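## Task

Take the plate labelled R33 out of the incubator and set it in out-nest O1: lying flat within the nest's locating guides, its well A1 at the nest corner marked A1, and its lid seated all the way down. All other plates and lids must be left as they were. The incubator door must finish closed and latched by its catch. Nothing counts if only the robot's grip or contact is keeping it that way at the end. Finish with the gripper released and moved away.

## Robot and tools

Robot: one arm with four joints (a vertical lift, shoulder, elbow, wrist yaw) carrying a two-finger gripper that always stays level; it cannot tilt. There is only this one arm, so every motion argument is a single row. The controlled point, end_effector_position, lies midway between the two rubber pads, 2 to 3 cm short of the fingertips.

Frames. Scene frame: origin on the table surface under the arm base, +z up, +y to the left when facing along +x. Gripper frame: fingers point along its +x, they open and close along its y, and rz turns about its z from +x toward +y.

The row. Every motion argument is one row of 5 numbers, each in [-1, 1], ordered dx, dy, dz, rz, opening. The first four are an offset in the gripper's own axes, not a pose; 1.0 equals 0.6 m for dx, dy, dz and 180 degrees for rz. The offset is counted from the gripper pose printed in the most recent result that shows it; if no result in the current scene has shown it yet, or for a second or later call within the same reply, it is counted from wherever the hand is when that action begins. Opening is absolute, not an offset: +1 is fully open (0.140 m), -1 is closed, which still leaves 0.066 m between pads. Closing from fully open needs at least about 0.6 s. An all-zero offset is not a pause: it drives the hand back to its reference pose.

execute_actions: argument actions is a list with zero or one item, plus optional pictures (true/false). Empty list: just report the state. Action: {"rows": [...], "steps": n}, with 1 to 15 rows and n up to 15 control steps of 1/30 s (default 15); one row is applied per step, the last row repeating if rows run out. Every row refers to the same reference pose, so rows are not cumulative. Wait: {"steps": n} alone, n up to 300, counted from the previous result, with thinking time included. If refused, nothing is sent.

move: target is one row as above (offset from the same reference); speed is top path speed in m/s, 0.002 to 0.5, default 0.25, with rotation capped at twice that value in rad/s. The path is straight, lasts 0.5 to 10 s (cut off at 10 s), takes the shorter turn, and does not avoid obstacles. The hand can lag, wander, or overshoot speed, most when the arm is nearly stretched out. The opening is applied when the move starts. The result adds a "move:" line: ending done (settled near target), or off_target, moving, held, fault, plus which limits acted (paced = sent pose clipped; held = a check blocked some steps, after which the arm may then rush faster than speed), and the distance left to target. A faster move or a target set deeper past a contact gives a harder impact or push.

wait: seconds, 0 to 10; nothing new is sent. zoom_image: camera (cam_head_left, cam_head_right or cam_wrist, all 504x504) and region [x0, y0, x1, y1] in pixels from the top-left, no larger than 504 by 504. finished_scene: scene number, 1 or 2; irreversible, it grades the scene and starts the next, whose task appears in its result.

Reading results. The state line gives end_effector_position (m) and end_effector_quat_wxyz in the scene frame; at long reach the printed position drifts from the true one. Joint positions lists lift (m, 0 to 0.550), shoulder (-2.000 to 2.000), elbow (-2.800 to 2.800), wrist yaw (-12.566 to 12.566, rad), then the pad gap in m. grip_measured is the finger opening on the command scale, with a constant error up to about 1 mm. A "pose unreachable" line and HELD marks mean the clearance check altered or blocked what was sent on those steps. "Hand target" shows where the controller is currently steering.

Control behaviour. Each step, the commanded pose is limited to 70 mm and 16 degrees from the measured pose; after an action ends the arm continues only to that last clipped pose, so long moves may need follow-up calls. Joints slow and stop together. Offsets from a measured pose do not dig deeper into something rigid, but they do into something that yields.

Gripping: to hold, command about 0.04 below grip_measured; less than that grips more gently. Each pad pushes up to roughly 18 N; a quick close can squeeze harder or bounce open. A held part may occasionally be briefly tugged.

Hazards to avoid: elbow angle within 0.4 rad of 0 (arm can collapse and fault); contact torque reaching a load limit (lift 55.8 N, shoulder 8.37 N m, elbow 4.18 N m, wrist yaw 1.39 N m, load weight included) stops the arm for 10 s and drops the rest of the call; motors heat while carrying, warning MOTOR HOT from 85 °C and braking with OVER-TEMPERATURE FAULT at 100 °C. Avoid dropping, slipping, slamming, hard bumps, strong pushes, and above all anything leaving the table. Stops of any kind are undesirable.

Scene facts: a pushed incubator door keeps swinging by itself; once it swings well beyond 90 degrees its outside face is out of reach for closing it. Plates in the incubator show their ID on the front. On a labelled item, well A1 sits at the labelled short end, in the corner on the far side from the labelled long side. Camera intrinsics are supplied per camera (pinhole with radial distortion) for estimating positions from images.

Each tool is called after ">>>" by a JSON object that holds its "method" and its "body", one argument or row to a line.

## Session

>>> {"method": "execute_actions", "body": {
  "actions": []
}}

Scene clock: 0.00 s of 9600.00 s.
end_effector_position=(+0.4222, -0.3688, +0.2493) grip_measured=+1.00 end_effector_quat_wxyz=(-0.162, -0.000, -0.000, +0.987)
Joint positions: [ 0.244 -0.967 -2.575  0.725  0.14 ]
Hand target: +0.422, -0.369, +0.249; -0.162, -0.000, -0.000, +0.987

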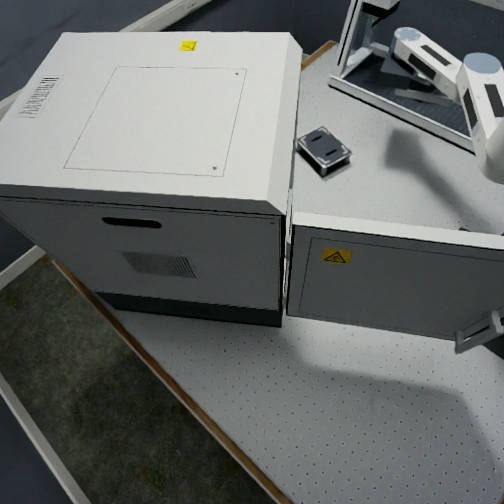

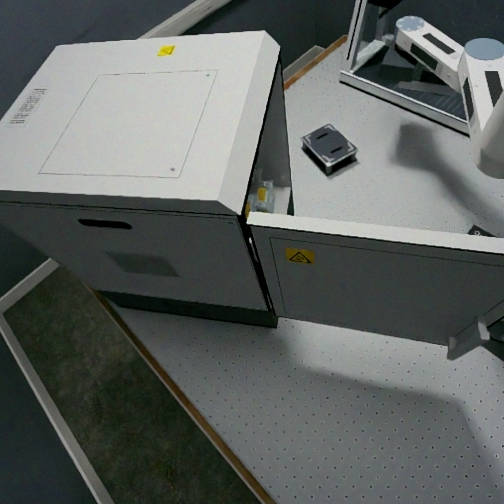

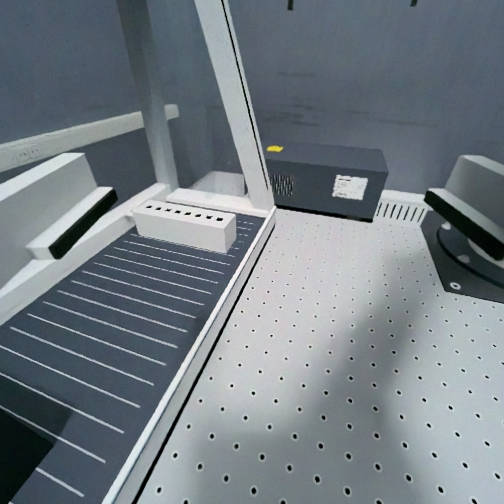

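>>> {"method": "move", "body": {
  "target": [-0.117,-0.348,0,0,1]
}}

>>> {"method": "move", "body": {
  "target": [-0.133,-0.553,0.05,-0.908,0.2],
  "speed": 0.4
}}

>>> {"method": "zoom_image", "body": {
  "camera": "cam_wrist",
  "region": [70,0,400,270]
}}

>>> {"method": "zoom_image", "body": {
  "camera": "cam_head_left",
  "region": [285,110,365,190]
}}

Scene clock: 11.47 s of 9600.00 s.
end_effector_position=(+0.4222, -0.1485, +0.2493) grip_measured=+1.00 end_effector_quat_wxyz=(-0.162, -0.000, -0.000, +0.987)
Joint positions: [ 0.244 -0.914 -1.713 -0.189  0.14 ]
Hand target: +0.422, -0.149, +0.249; -0.162, -0.000, -0.000, +0.987
Off the commanded pose: 0.000 m, 0 deg.
After step 90, 7.23 s passed at rest.
move: done

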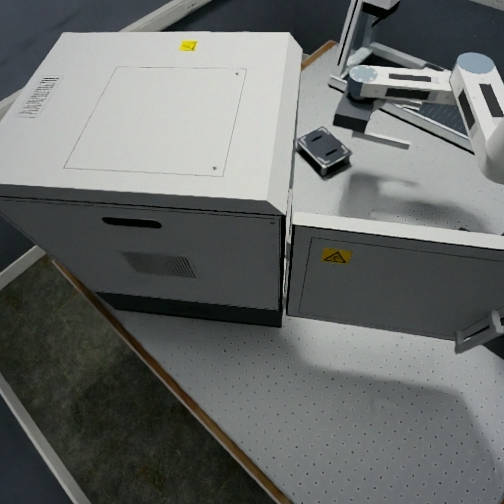

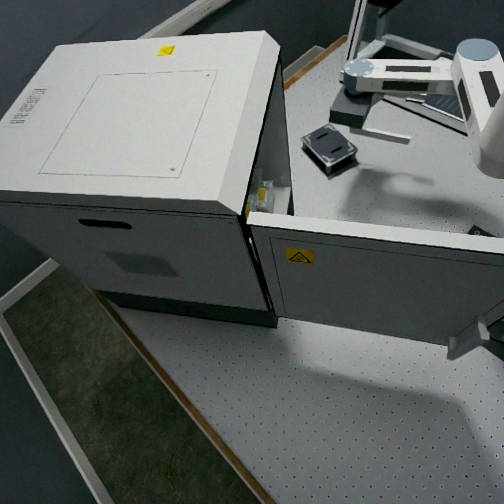

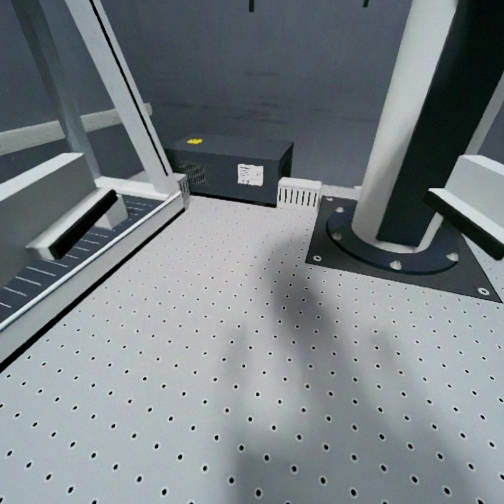

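Scene clock: 15.63 s of 9600.00 s.
end_effector_position=(+0.3920, +0.1915, +0.2793) grip_measured=+0.20 end_effector_quat_wxyz=(+0.953, -0.000, -0.000, +0.302)
Joint positions: [ 0.274 -0.205 -0.569 -4.894  0.11 ]
Hand target: +0.392, +0.191, +0.279; +0.953, -0.000, -0.000, +0.302
Off the commanded pose: 0.000 m, 0 deg.
move: done

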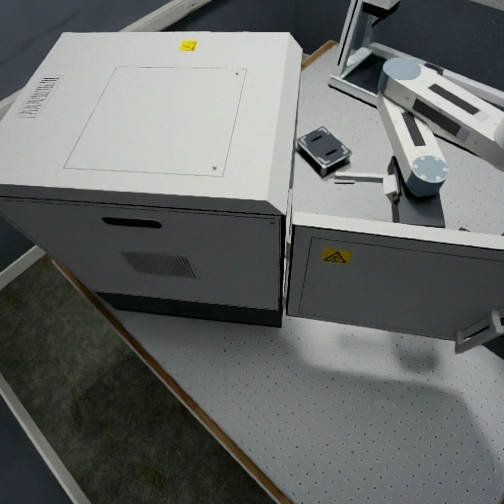

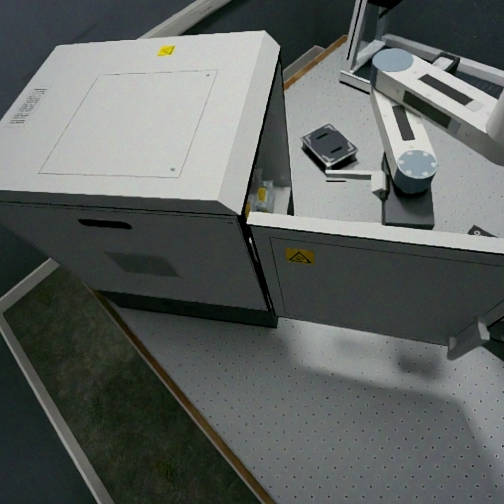

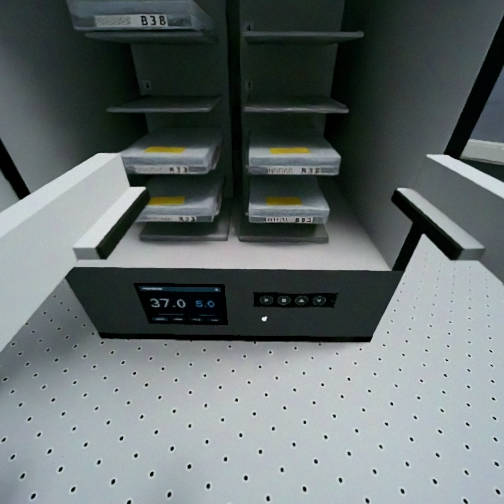

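Region (70, 0, 400, 270) of cam_wrist's 504x504 image, scaled by 1.527, with more detail than that image has; it fills the top 412 rows of this view, and the rest is white.

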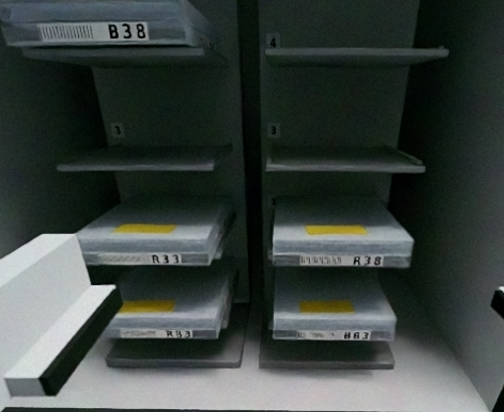

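Region (285, 110, 365, 190) of cam_head_left's 504x504 image, scaled by 6.300, with more detail than that image has.

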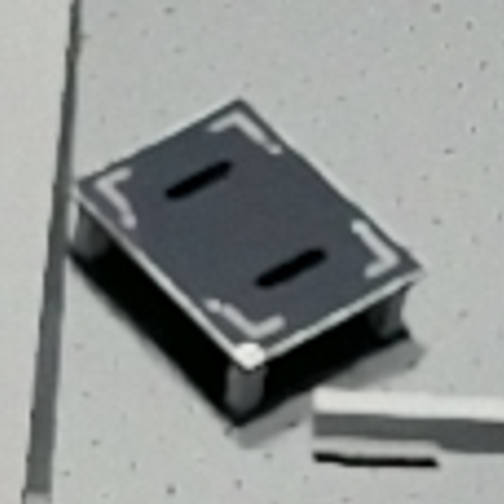

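>>> {"method": "move", "body": {
  "target": [0.17,0.16,-0.055,0,0.05]
}}

Scene clock: 20.50 s of 9600.00 s.
end_effector_position=(+0.4200, +0.3288, +0.2462) grip_measured=+0.05 end_effector_quat_wxyz=(+0.953, -0.000, -0.000, +0.302)
Joint positions: [ 0.241  0.201 -1.13  -4.74   0.105]
Hand target: +0.420, +0.329, +0.246; +0.953, -0.000, -0.000, +0.302
Off the commanded pose: 0.000 m, 0 deg.
After step 90, 0.87 s passed at rest.
move: done

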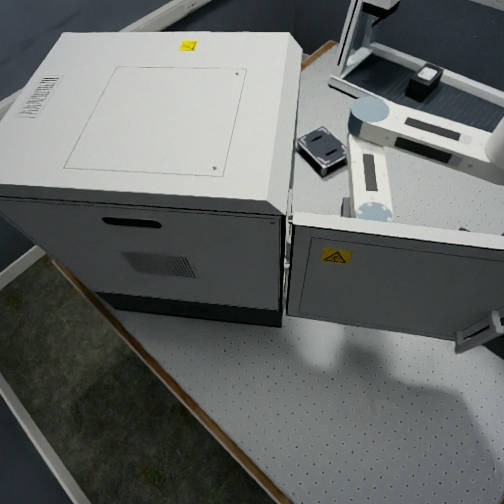

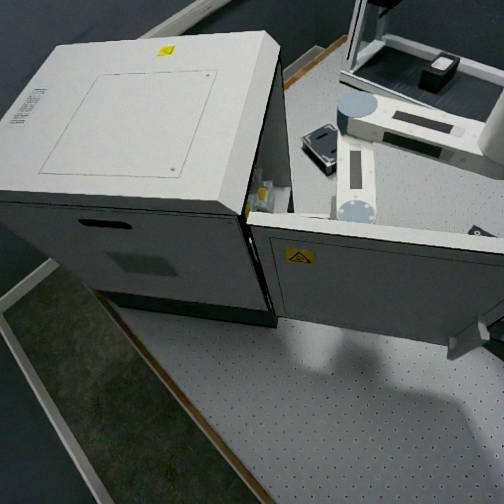

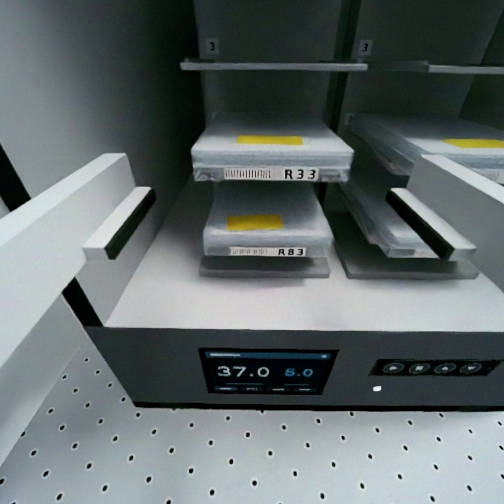

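>>> {"method": "move", "body": {
  "target": [0.07,-0.0025,-0.0035,0,-0.15],
  "speed": 0.06
}}

>>> {"method": "move", "body": {
  "target": [0.113,0,0,0,-0.15],
  "speed": 0.05
}}

>>> {"method": "move", "body": {
  "target": [0,0,0,0,-0.36]
}}

Scene clock: 28.30 s of 9600.00 s.
end_effector_position=(+0.4554, +0.3517, +0.2442) grip_measured=-0.15 end_effector_quat_wxyz=(+0.953, -0.000, -0.000, +0.302)
Joint positions: [ 0.239  0.204 -1.307 -4.567  0.097]
Hand target: +0.455, +0.352, +0.244; +0.953, -0.000, -0.000, +0.302
Off the commanded pose: 0.000 m, 0 deg.
After step 90, 3.83 s passed at rest.
move: done

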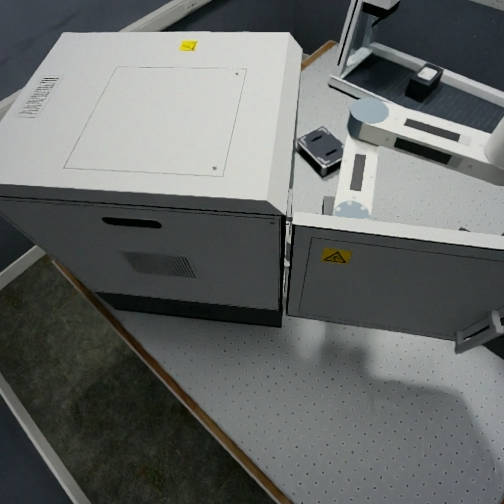

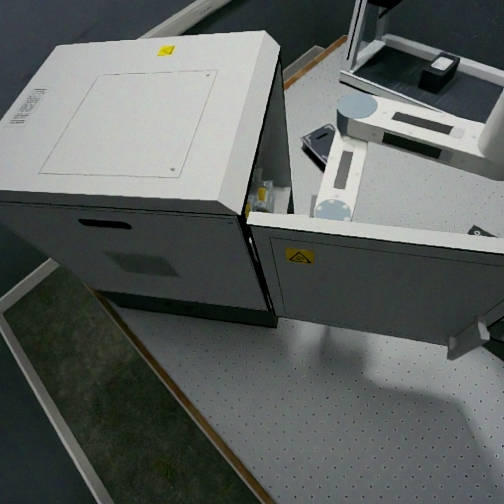

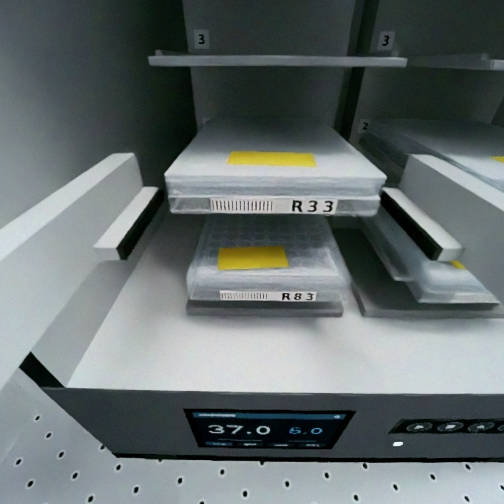

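Scene clock: 29.93 s of 9600.00 s.
end_effector_position=(+0.5110, +0.3906, +0.2442) grip_measured=-0.15 end_effector_quat_wxyz=(+0.953, -0.000, -0.000, +0.302)
Joint positions: [ 0.239  0.271 -1.639 -4.302  0.097]
Hand target: +0.511, +0.391, +0.244; +0.953, -0.000, -0.000, +0.302
Off the commanded pose: 0.000 m, 0 deg.
move: done

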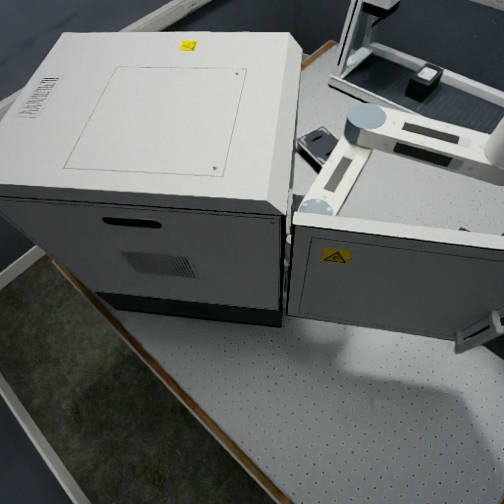

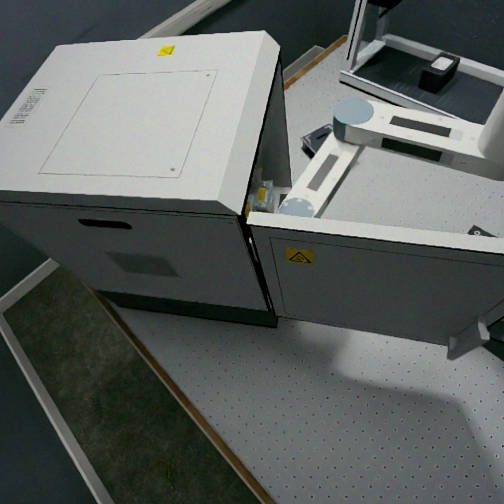

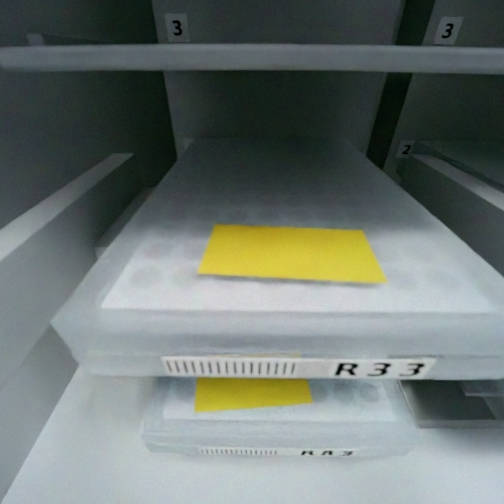

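Scene clock: 30.43 s of 9600.00 s.
end_effector_position=(+0.5115, +0.3901, +0.2442) grip_measured=-0.27 end_effector_quat_wxyz=(+0.954, -0.000, -0.000, +0.300)
Joint positions: [ 0.239  0.271 -1.64  -4.305  0.093]
Hand target: +0.511, +0.391, +0.244; +0.953, -0.000, -0.000, +0.302
Off the commanded pose: 0.001 m, 0 deg.
move: done

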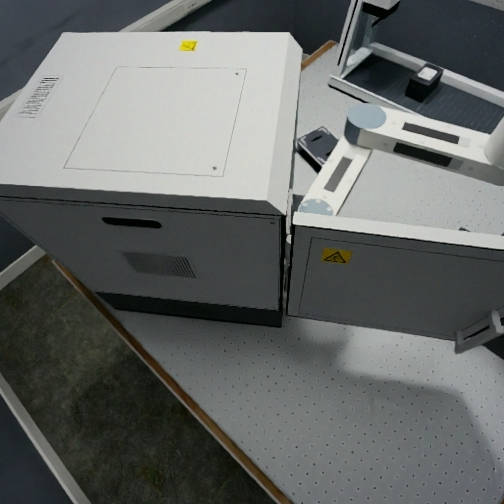

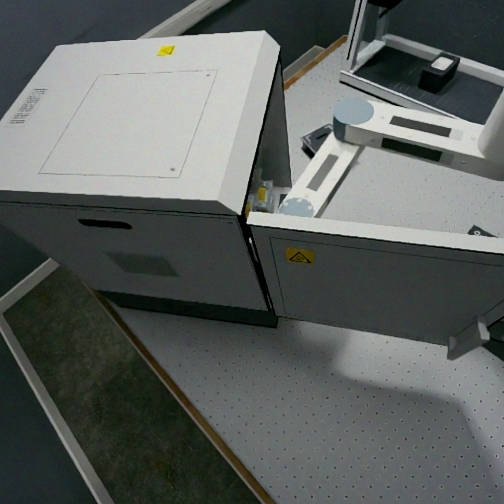

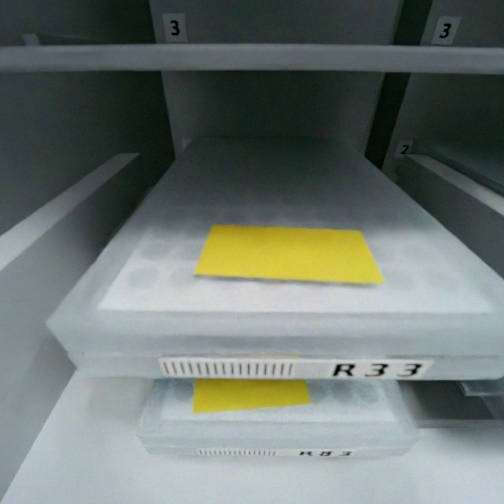

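>>> {"method": "move", "body": {
  "target": [0,0,0,0,-0.15]
}}

>>> {"method": "move", "body": {
  "target": [-0.002,0,0.0025,0,-0.15]
}}

>>> {"method": "move", "body": {
  "target": [0,0,0,0,-0.4]
}}

>>> {"method": "move", "body": {
  "target": [0,0,0,0,-0.525]
}}

Scene clock: 36.07 s of 9600.00 s.
end_effector_position=(+0.5116, +0.3900, +0.2442) grip_measured=-0.15 end_effector_quat_wxyz=(+0.954, -0.000, -0.000, +0.300)
Joint positions: [ 0.239  0.27  -1.64  -4.305  0.097]
Hand target: +0.512, +0.390, +0.244; +0.954, -0.000, -0.000, +0.300
Off the commanded pose: 0.000 m, 0 deg.
After step 90, 1.93 s passed at rest.
move: done

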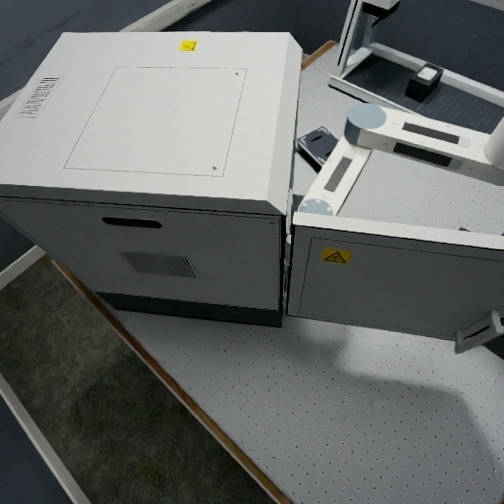

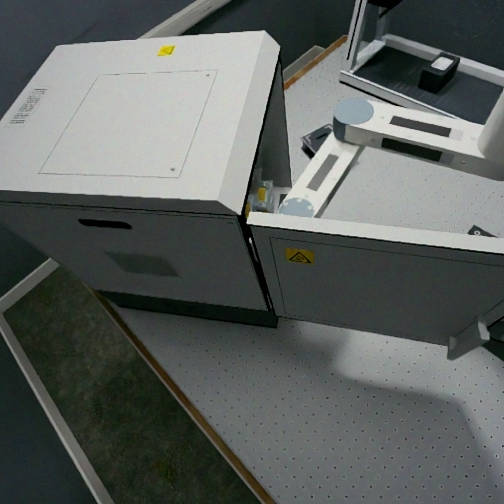

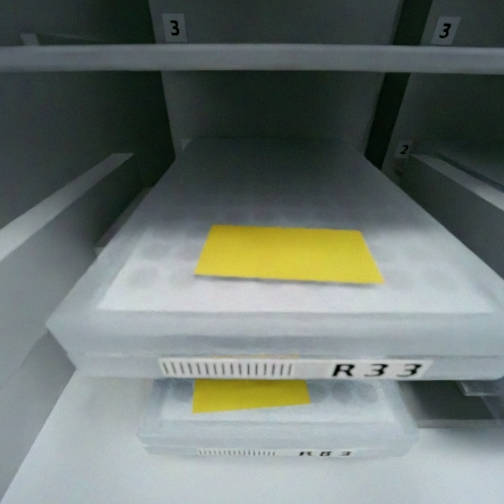

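Scene clock: 36.77 s of 9600.00 s.
end_effector_position=(+0.5106, +0.3894, +0.2456) grip_measured=-0.15 end_effector_quat_wxyz=(+0.954, -0.000, -0.000, +0.300)
Joint positions: [ 0.241  0.269 -1.633 -4.309  0.097]
Hand target: +0.511, +0.389, +0.246; +0.954, -0.000, -0.000, +0.300
Off the commanded pose: 0.000 m, 0 deg.
move: done

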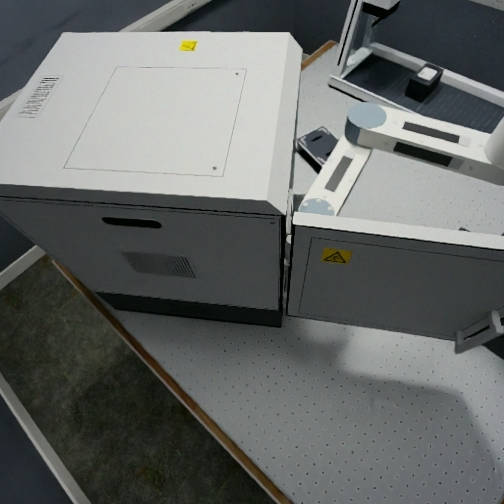

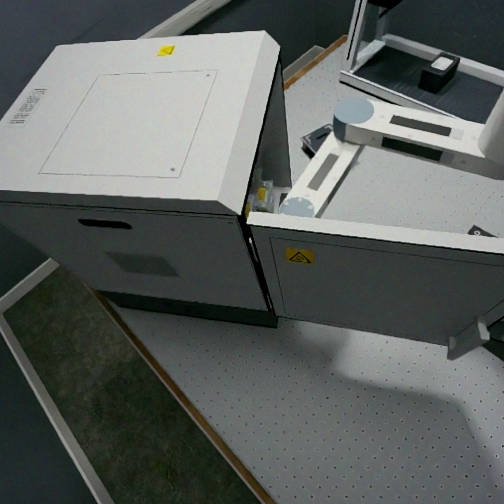

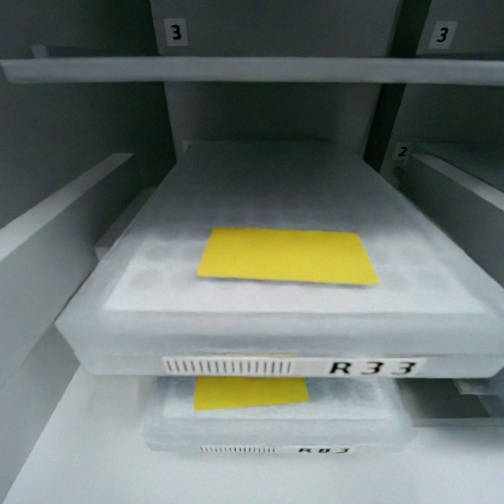

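Scene clock: 37.27 s of 9600.00 s.
end_effector_position=(+0.5105, +0.3895, +0.2456) grip_measured=-0.40 end_effector_quat_wxyz=(+0.954, -0.000, -0.000, +0.300)
Joint positions: [ 0.241  0.269 -1.633 -4.309  0.088]
Hand target: +0.511, +0.389, +0.246; +0.954, -0.000, -0.000, +0.300
Off the commanded pose: 0.000 m, 0 deg.
move: done

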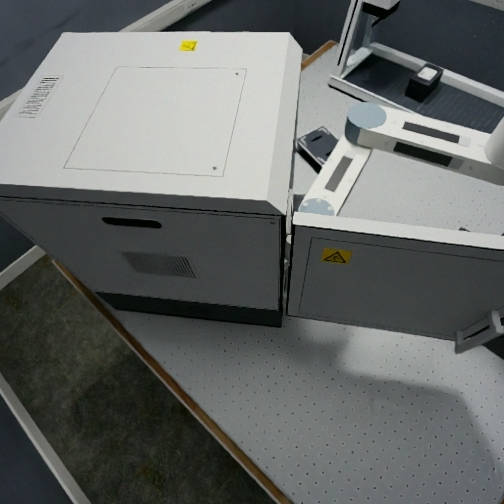

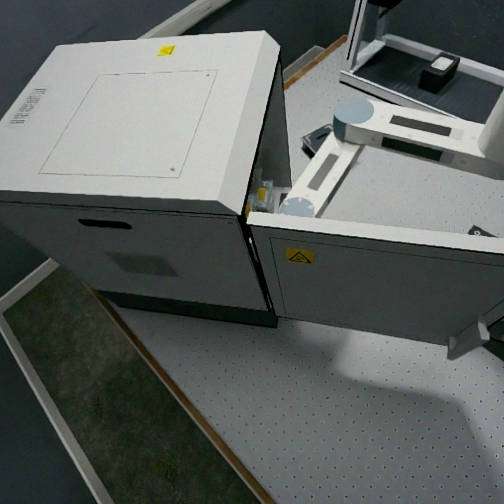

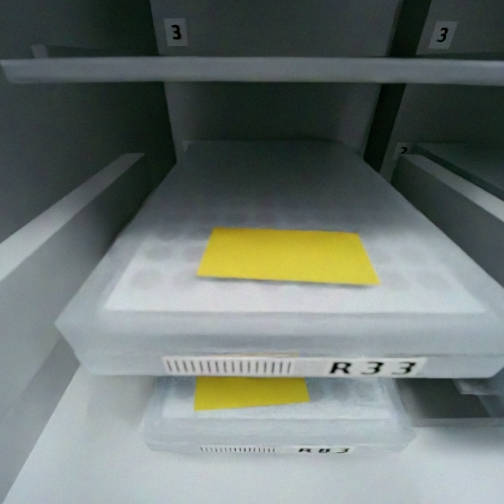

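Scene clock: 37.77 s of 9600.00 s.
end_effector_position=(+0.5105, +0.3894, +0.2456) grip_measured=-0.47 end_effector_quat_wxyz=(+0.954, -0.000, -0.000, +0.300)
Joint positions: [ 0.241  0.269 -1.633 -4.309  0.086]
Hand target: +0.511, +0.389, +0.246; +0.954, -0.000, -0.000, +0.300
Off the commanded pose: 0.000 m, 0 deg.
move: done

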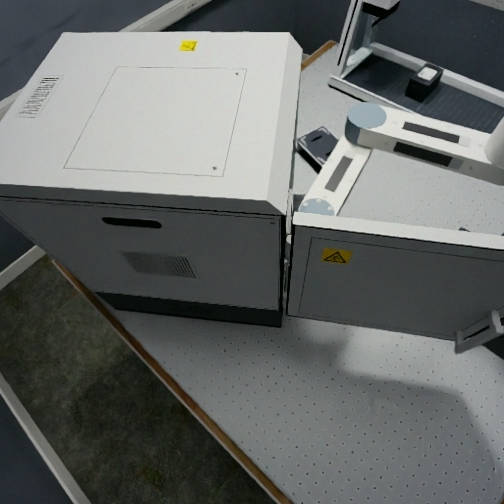

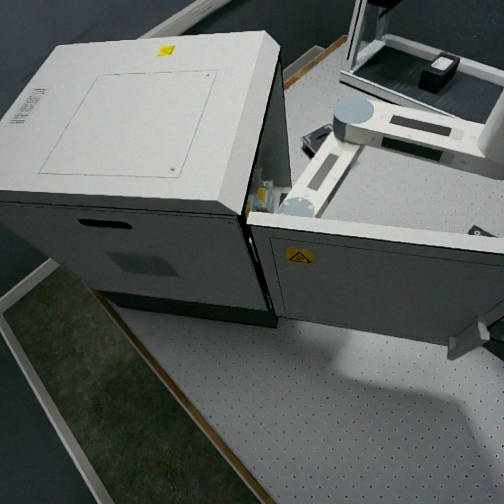

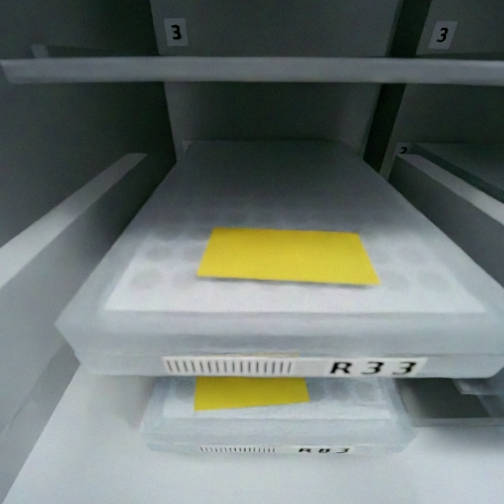

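>>> {"method": "move", "body": {
  "target": [0,0,0.01,0,-0.525],
  "speed": 0.02
}}

>>> {"method": "move", "body": {
  "target": [-0.335,0,0,0,-0.525],
  "speed": 0.12
}}

>>> {"method": "move", "body": {
  "target": [0,-0.575,-0.2,0,-0.525],
  "speed": 0.18
}}

>>> {"method": "move", "body": {
  "target": [0.039,-0.243,-0.083,-0.268,-0.525],
  "speed": 0.2
}}

Scene clock: 48.30 s of 9600.00 s.
end_effector_position=(+0.5105, +0.3894, +0.2516) grip_measured=-0.47 end_effector_quat_wxyz=(+0.954, -0.000, -0.000, +0.300)
Joint positions: [ 0.247  0.269 -1.633 -4.309  0.086]
Hand target: +0.511, +0.389, +0.252; +0.954, -0.000, -0.000, +0.300
Off the commanded pose: 0.000 m, 0 deg.
After step 90, 6.83 s passed at rest.
move: done

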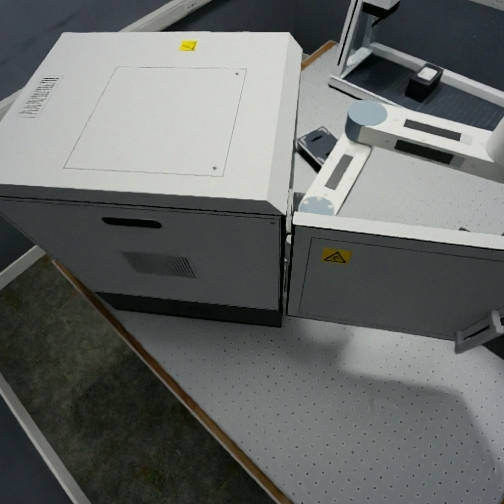

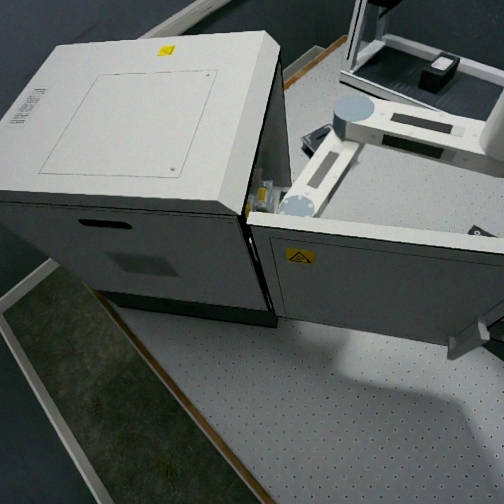

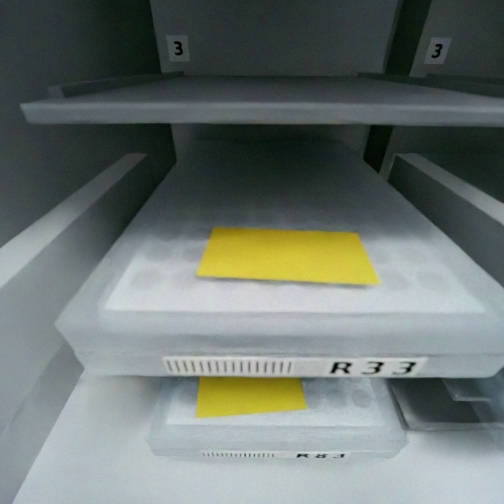

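Scene clock: 50.27 s of 9600.00 s.
end_effector_position=(+0.3456, +0.2745, +0.2516) grip_measured=-0.47 end_effector_quat_wxyz=(+0.954, -0.000, -0.000, +0.300)
Joint positions: [ 0.247  0.296 -0.784 -5.185  0.086]
Hand target: +0.346, +0.274, +0.252; +0.954, -0.000, -0.000, +0.300
Off the commanded pose: 0.000 m, 0 deg.
move: done

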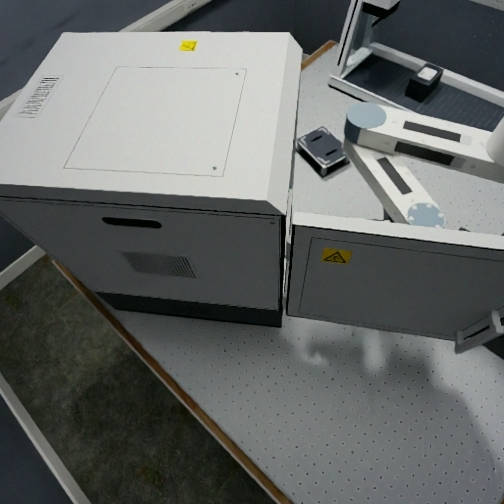

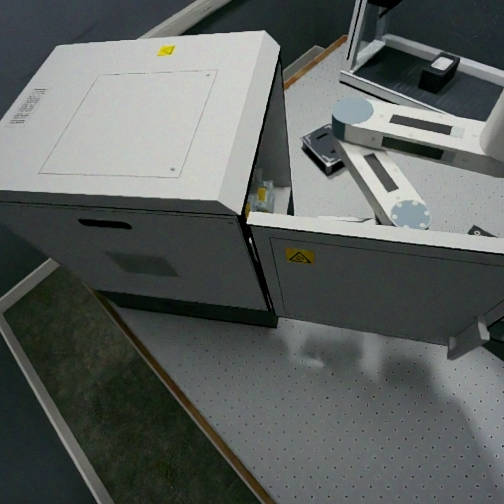

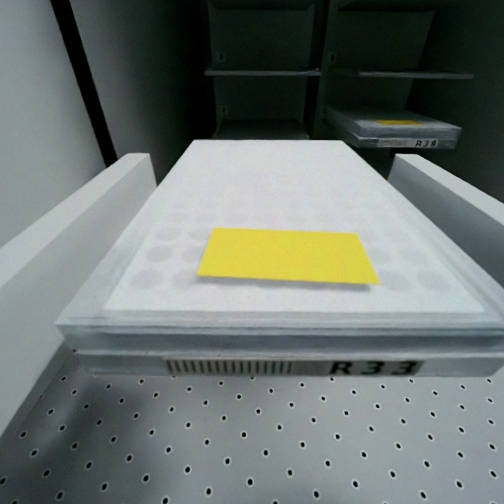

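Scene clock: 52.63 s of 9600.00 s.
end_effector_position=(+0.5430, -0.0085, +0.1315) grip_measured=-0.47 end_effector_quat_wxyz=(+0.954, -0.000, -0.000, +0.300)
Joint positions: [ 0.127 -1.242 -1.074 -3.358  0.086]
Hand target: +0.543, -0.008, +0.132; +0.954, -0.000, -0.000, +0.300
Off the commanded pose: 0.000 m, 0 deg.
move: done

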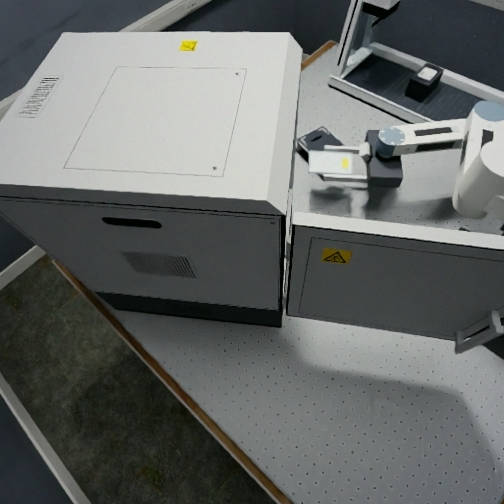

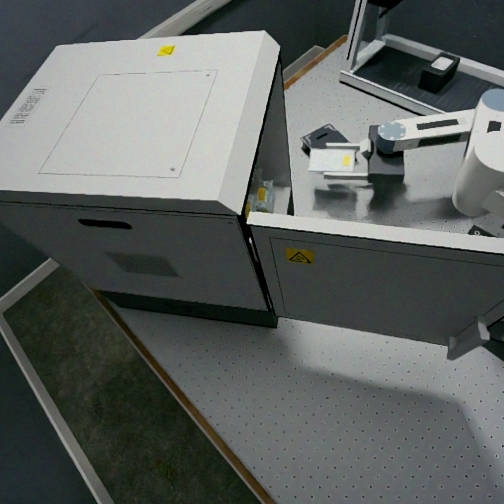

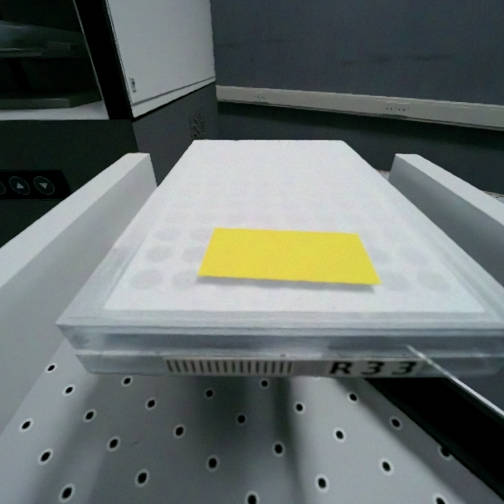

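Scene clock: 55.03 s of 9600.00 s.
end_effector_position=(+0.6456, -0.1148, +0.0817) grip_measured=-0.47 end_effector_quat_wxyz=(+0.993, -0.000, -0.000, -0.116)
Joint positions: [ 0.077 -1.005 -1.441 -4.07   0.086]
Hand target: +0.646, -0.115, +0.082; +0.993, -0.000, -0.000, -0.116
Off the commanded pose: 0.000 m, 0 deg.
move: done

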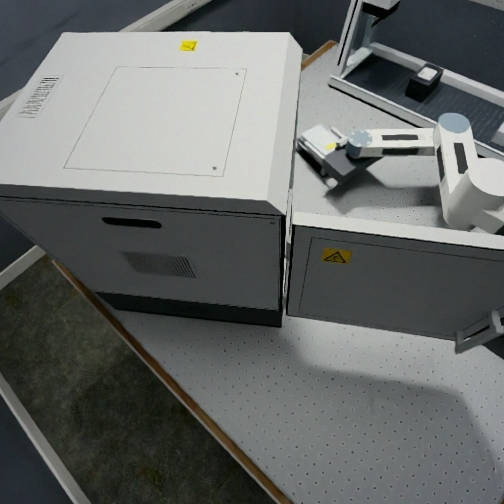

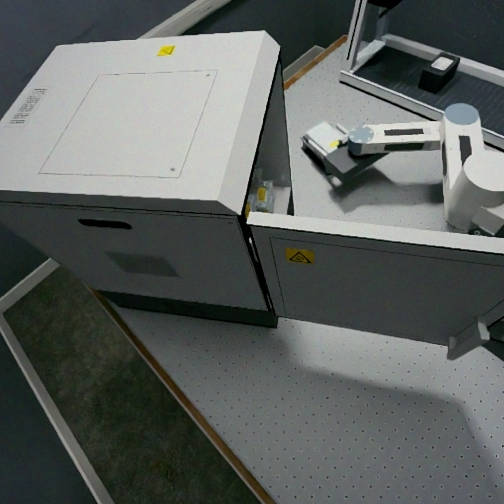

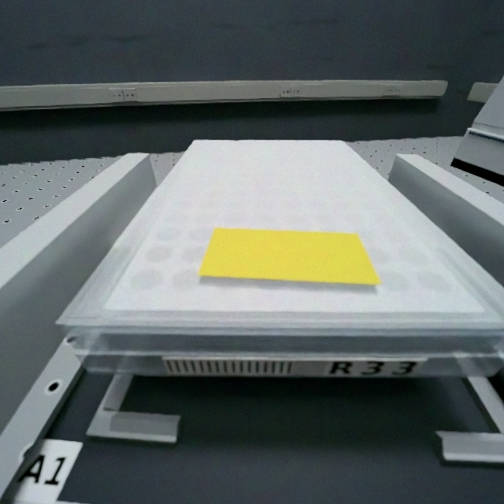

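>>> {"method": "move", "body": {
  "target": [-0.006,-0.013,-0.014,-0.016,-0.525],
  "speed": 0.03
}}

Scene clock: 61.57 s of 9600.00 s.
end_effector_position=(+0.6404, -0.1214, +0.0733) grip_measured=-0.47 end_effector_quat_wxyz=(+0.990, -0.000, -0.000, -0.141)
Joint positions: [ 0.068 -1.014 -1.424 -4.128  0.086]
Hand target: +0.640, -0.122, +0.073; +0.990, -0.000, -0.000, -0.141
Off the commanded pose: 0.000 m, 0 deg.
After step 90, 2.47 s passed at rest.
move: done

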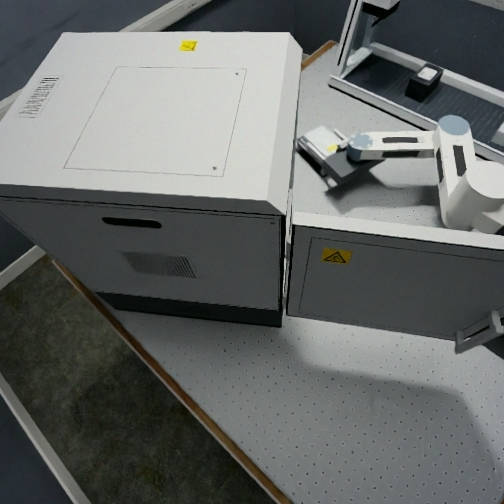

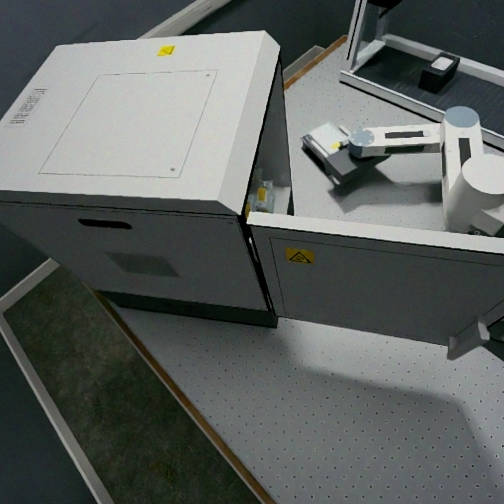

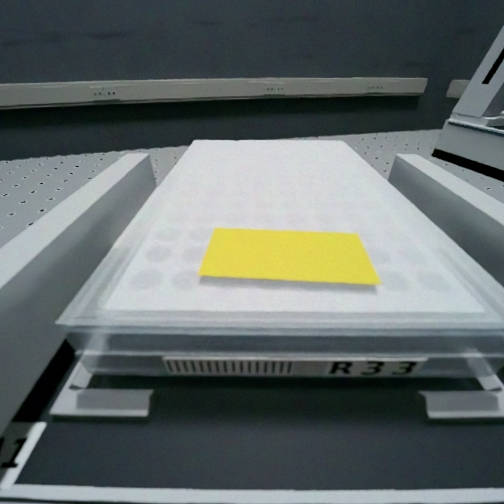

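>>> {"method": "move", "body": {
  "target": [-0.0015,0.002,-0.004,0,-0.525],
  "speed": 0.01
}}

>>> {"method": "move", "body": {
  "target": [0,0,-0.007,0,-0.525],
  "speed": 0.006
}}

Scene clock: 66.60 s of 9600.00 s.
end_effector_position=(+0.6399, -0.1202, +0.0709) grip_measured=-0.47 end_effector_quat_wxyz=(+0.990, -0.000, -0.000, -0.141)
Joint positions: [ 0.066 -1.012 -1.42  -4.134  0.086]
Hand target: +0.640, -0.120, +0.071; +0.990, -0.000, -0.000, -0.141
Off the commanded pose: 0.000 m, 0 deg.
After step 90, 1.33 s passed at rest.
move: done

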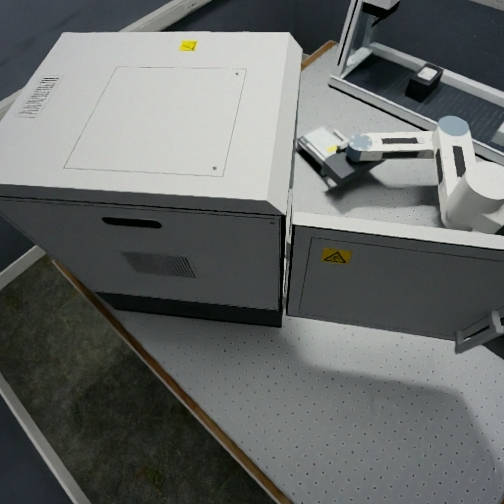

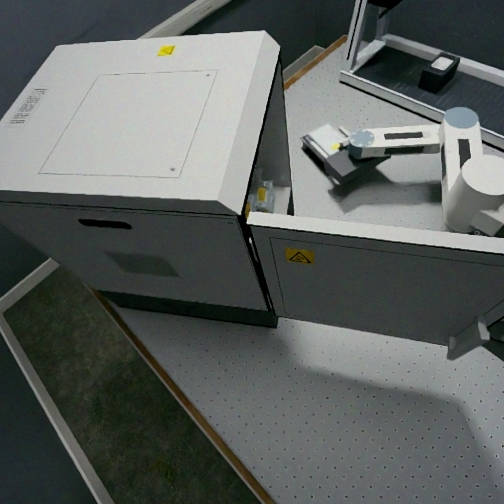

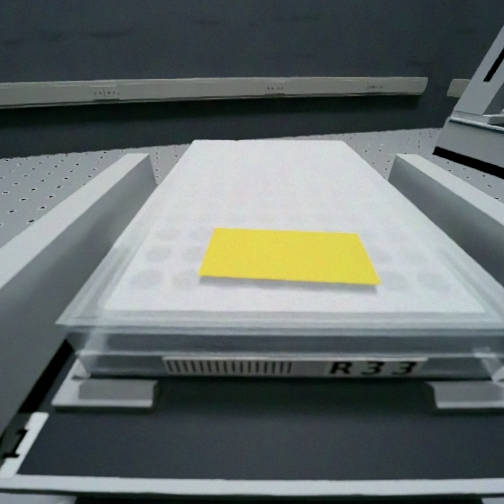

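Scene clock: 67.53 s of 9600.00 s.
end_effector_position=(+0.6398, -0.1202, +0.0672) grip_measured=-0.47 end_effector_quat_wxyz=(+0.990, -0.000, -0.000, -0.141)
Joint positions: [ 0.062 -1.012 -1.42  -4.135  0.086]
Hand target: +0.640, -0.120, +0.067; +0.990, -0.000, -0.000, -0.141
Off the commanded pose: 0.001 m, 0 deg.
move: done

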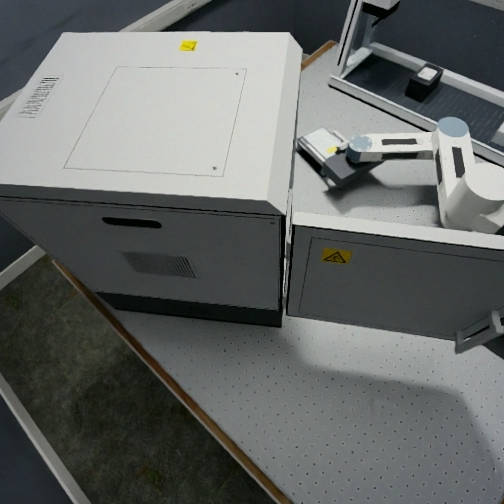

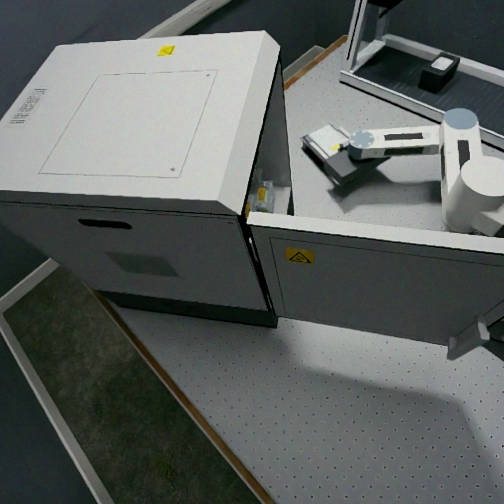

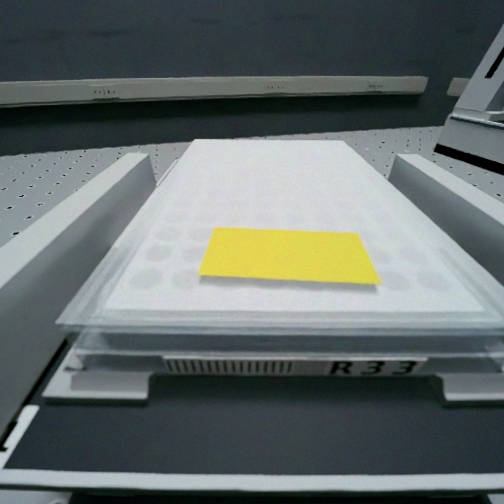

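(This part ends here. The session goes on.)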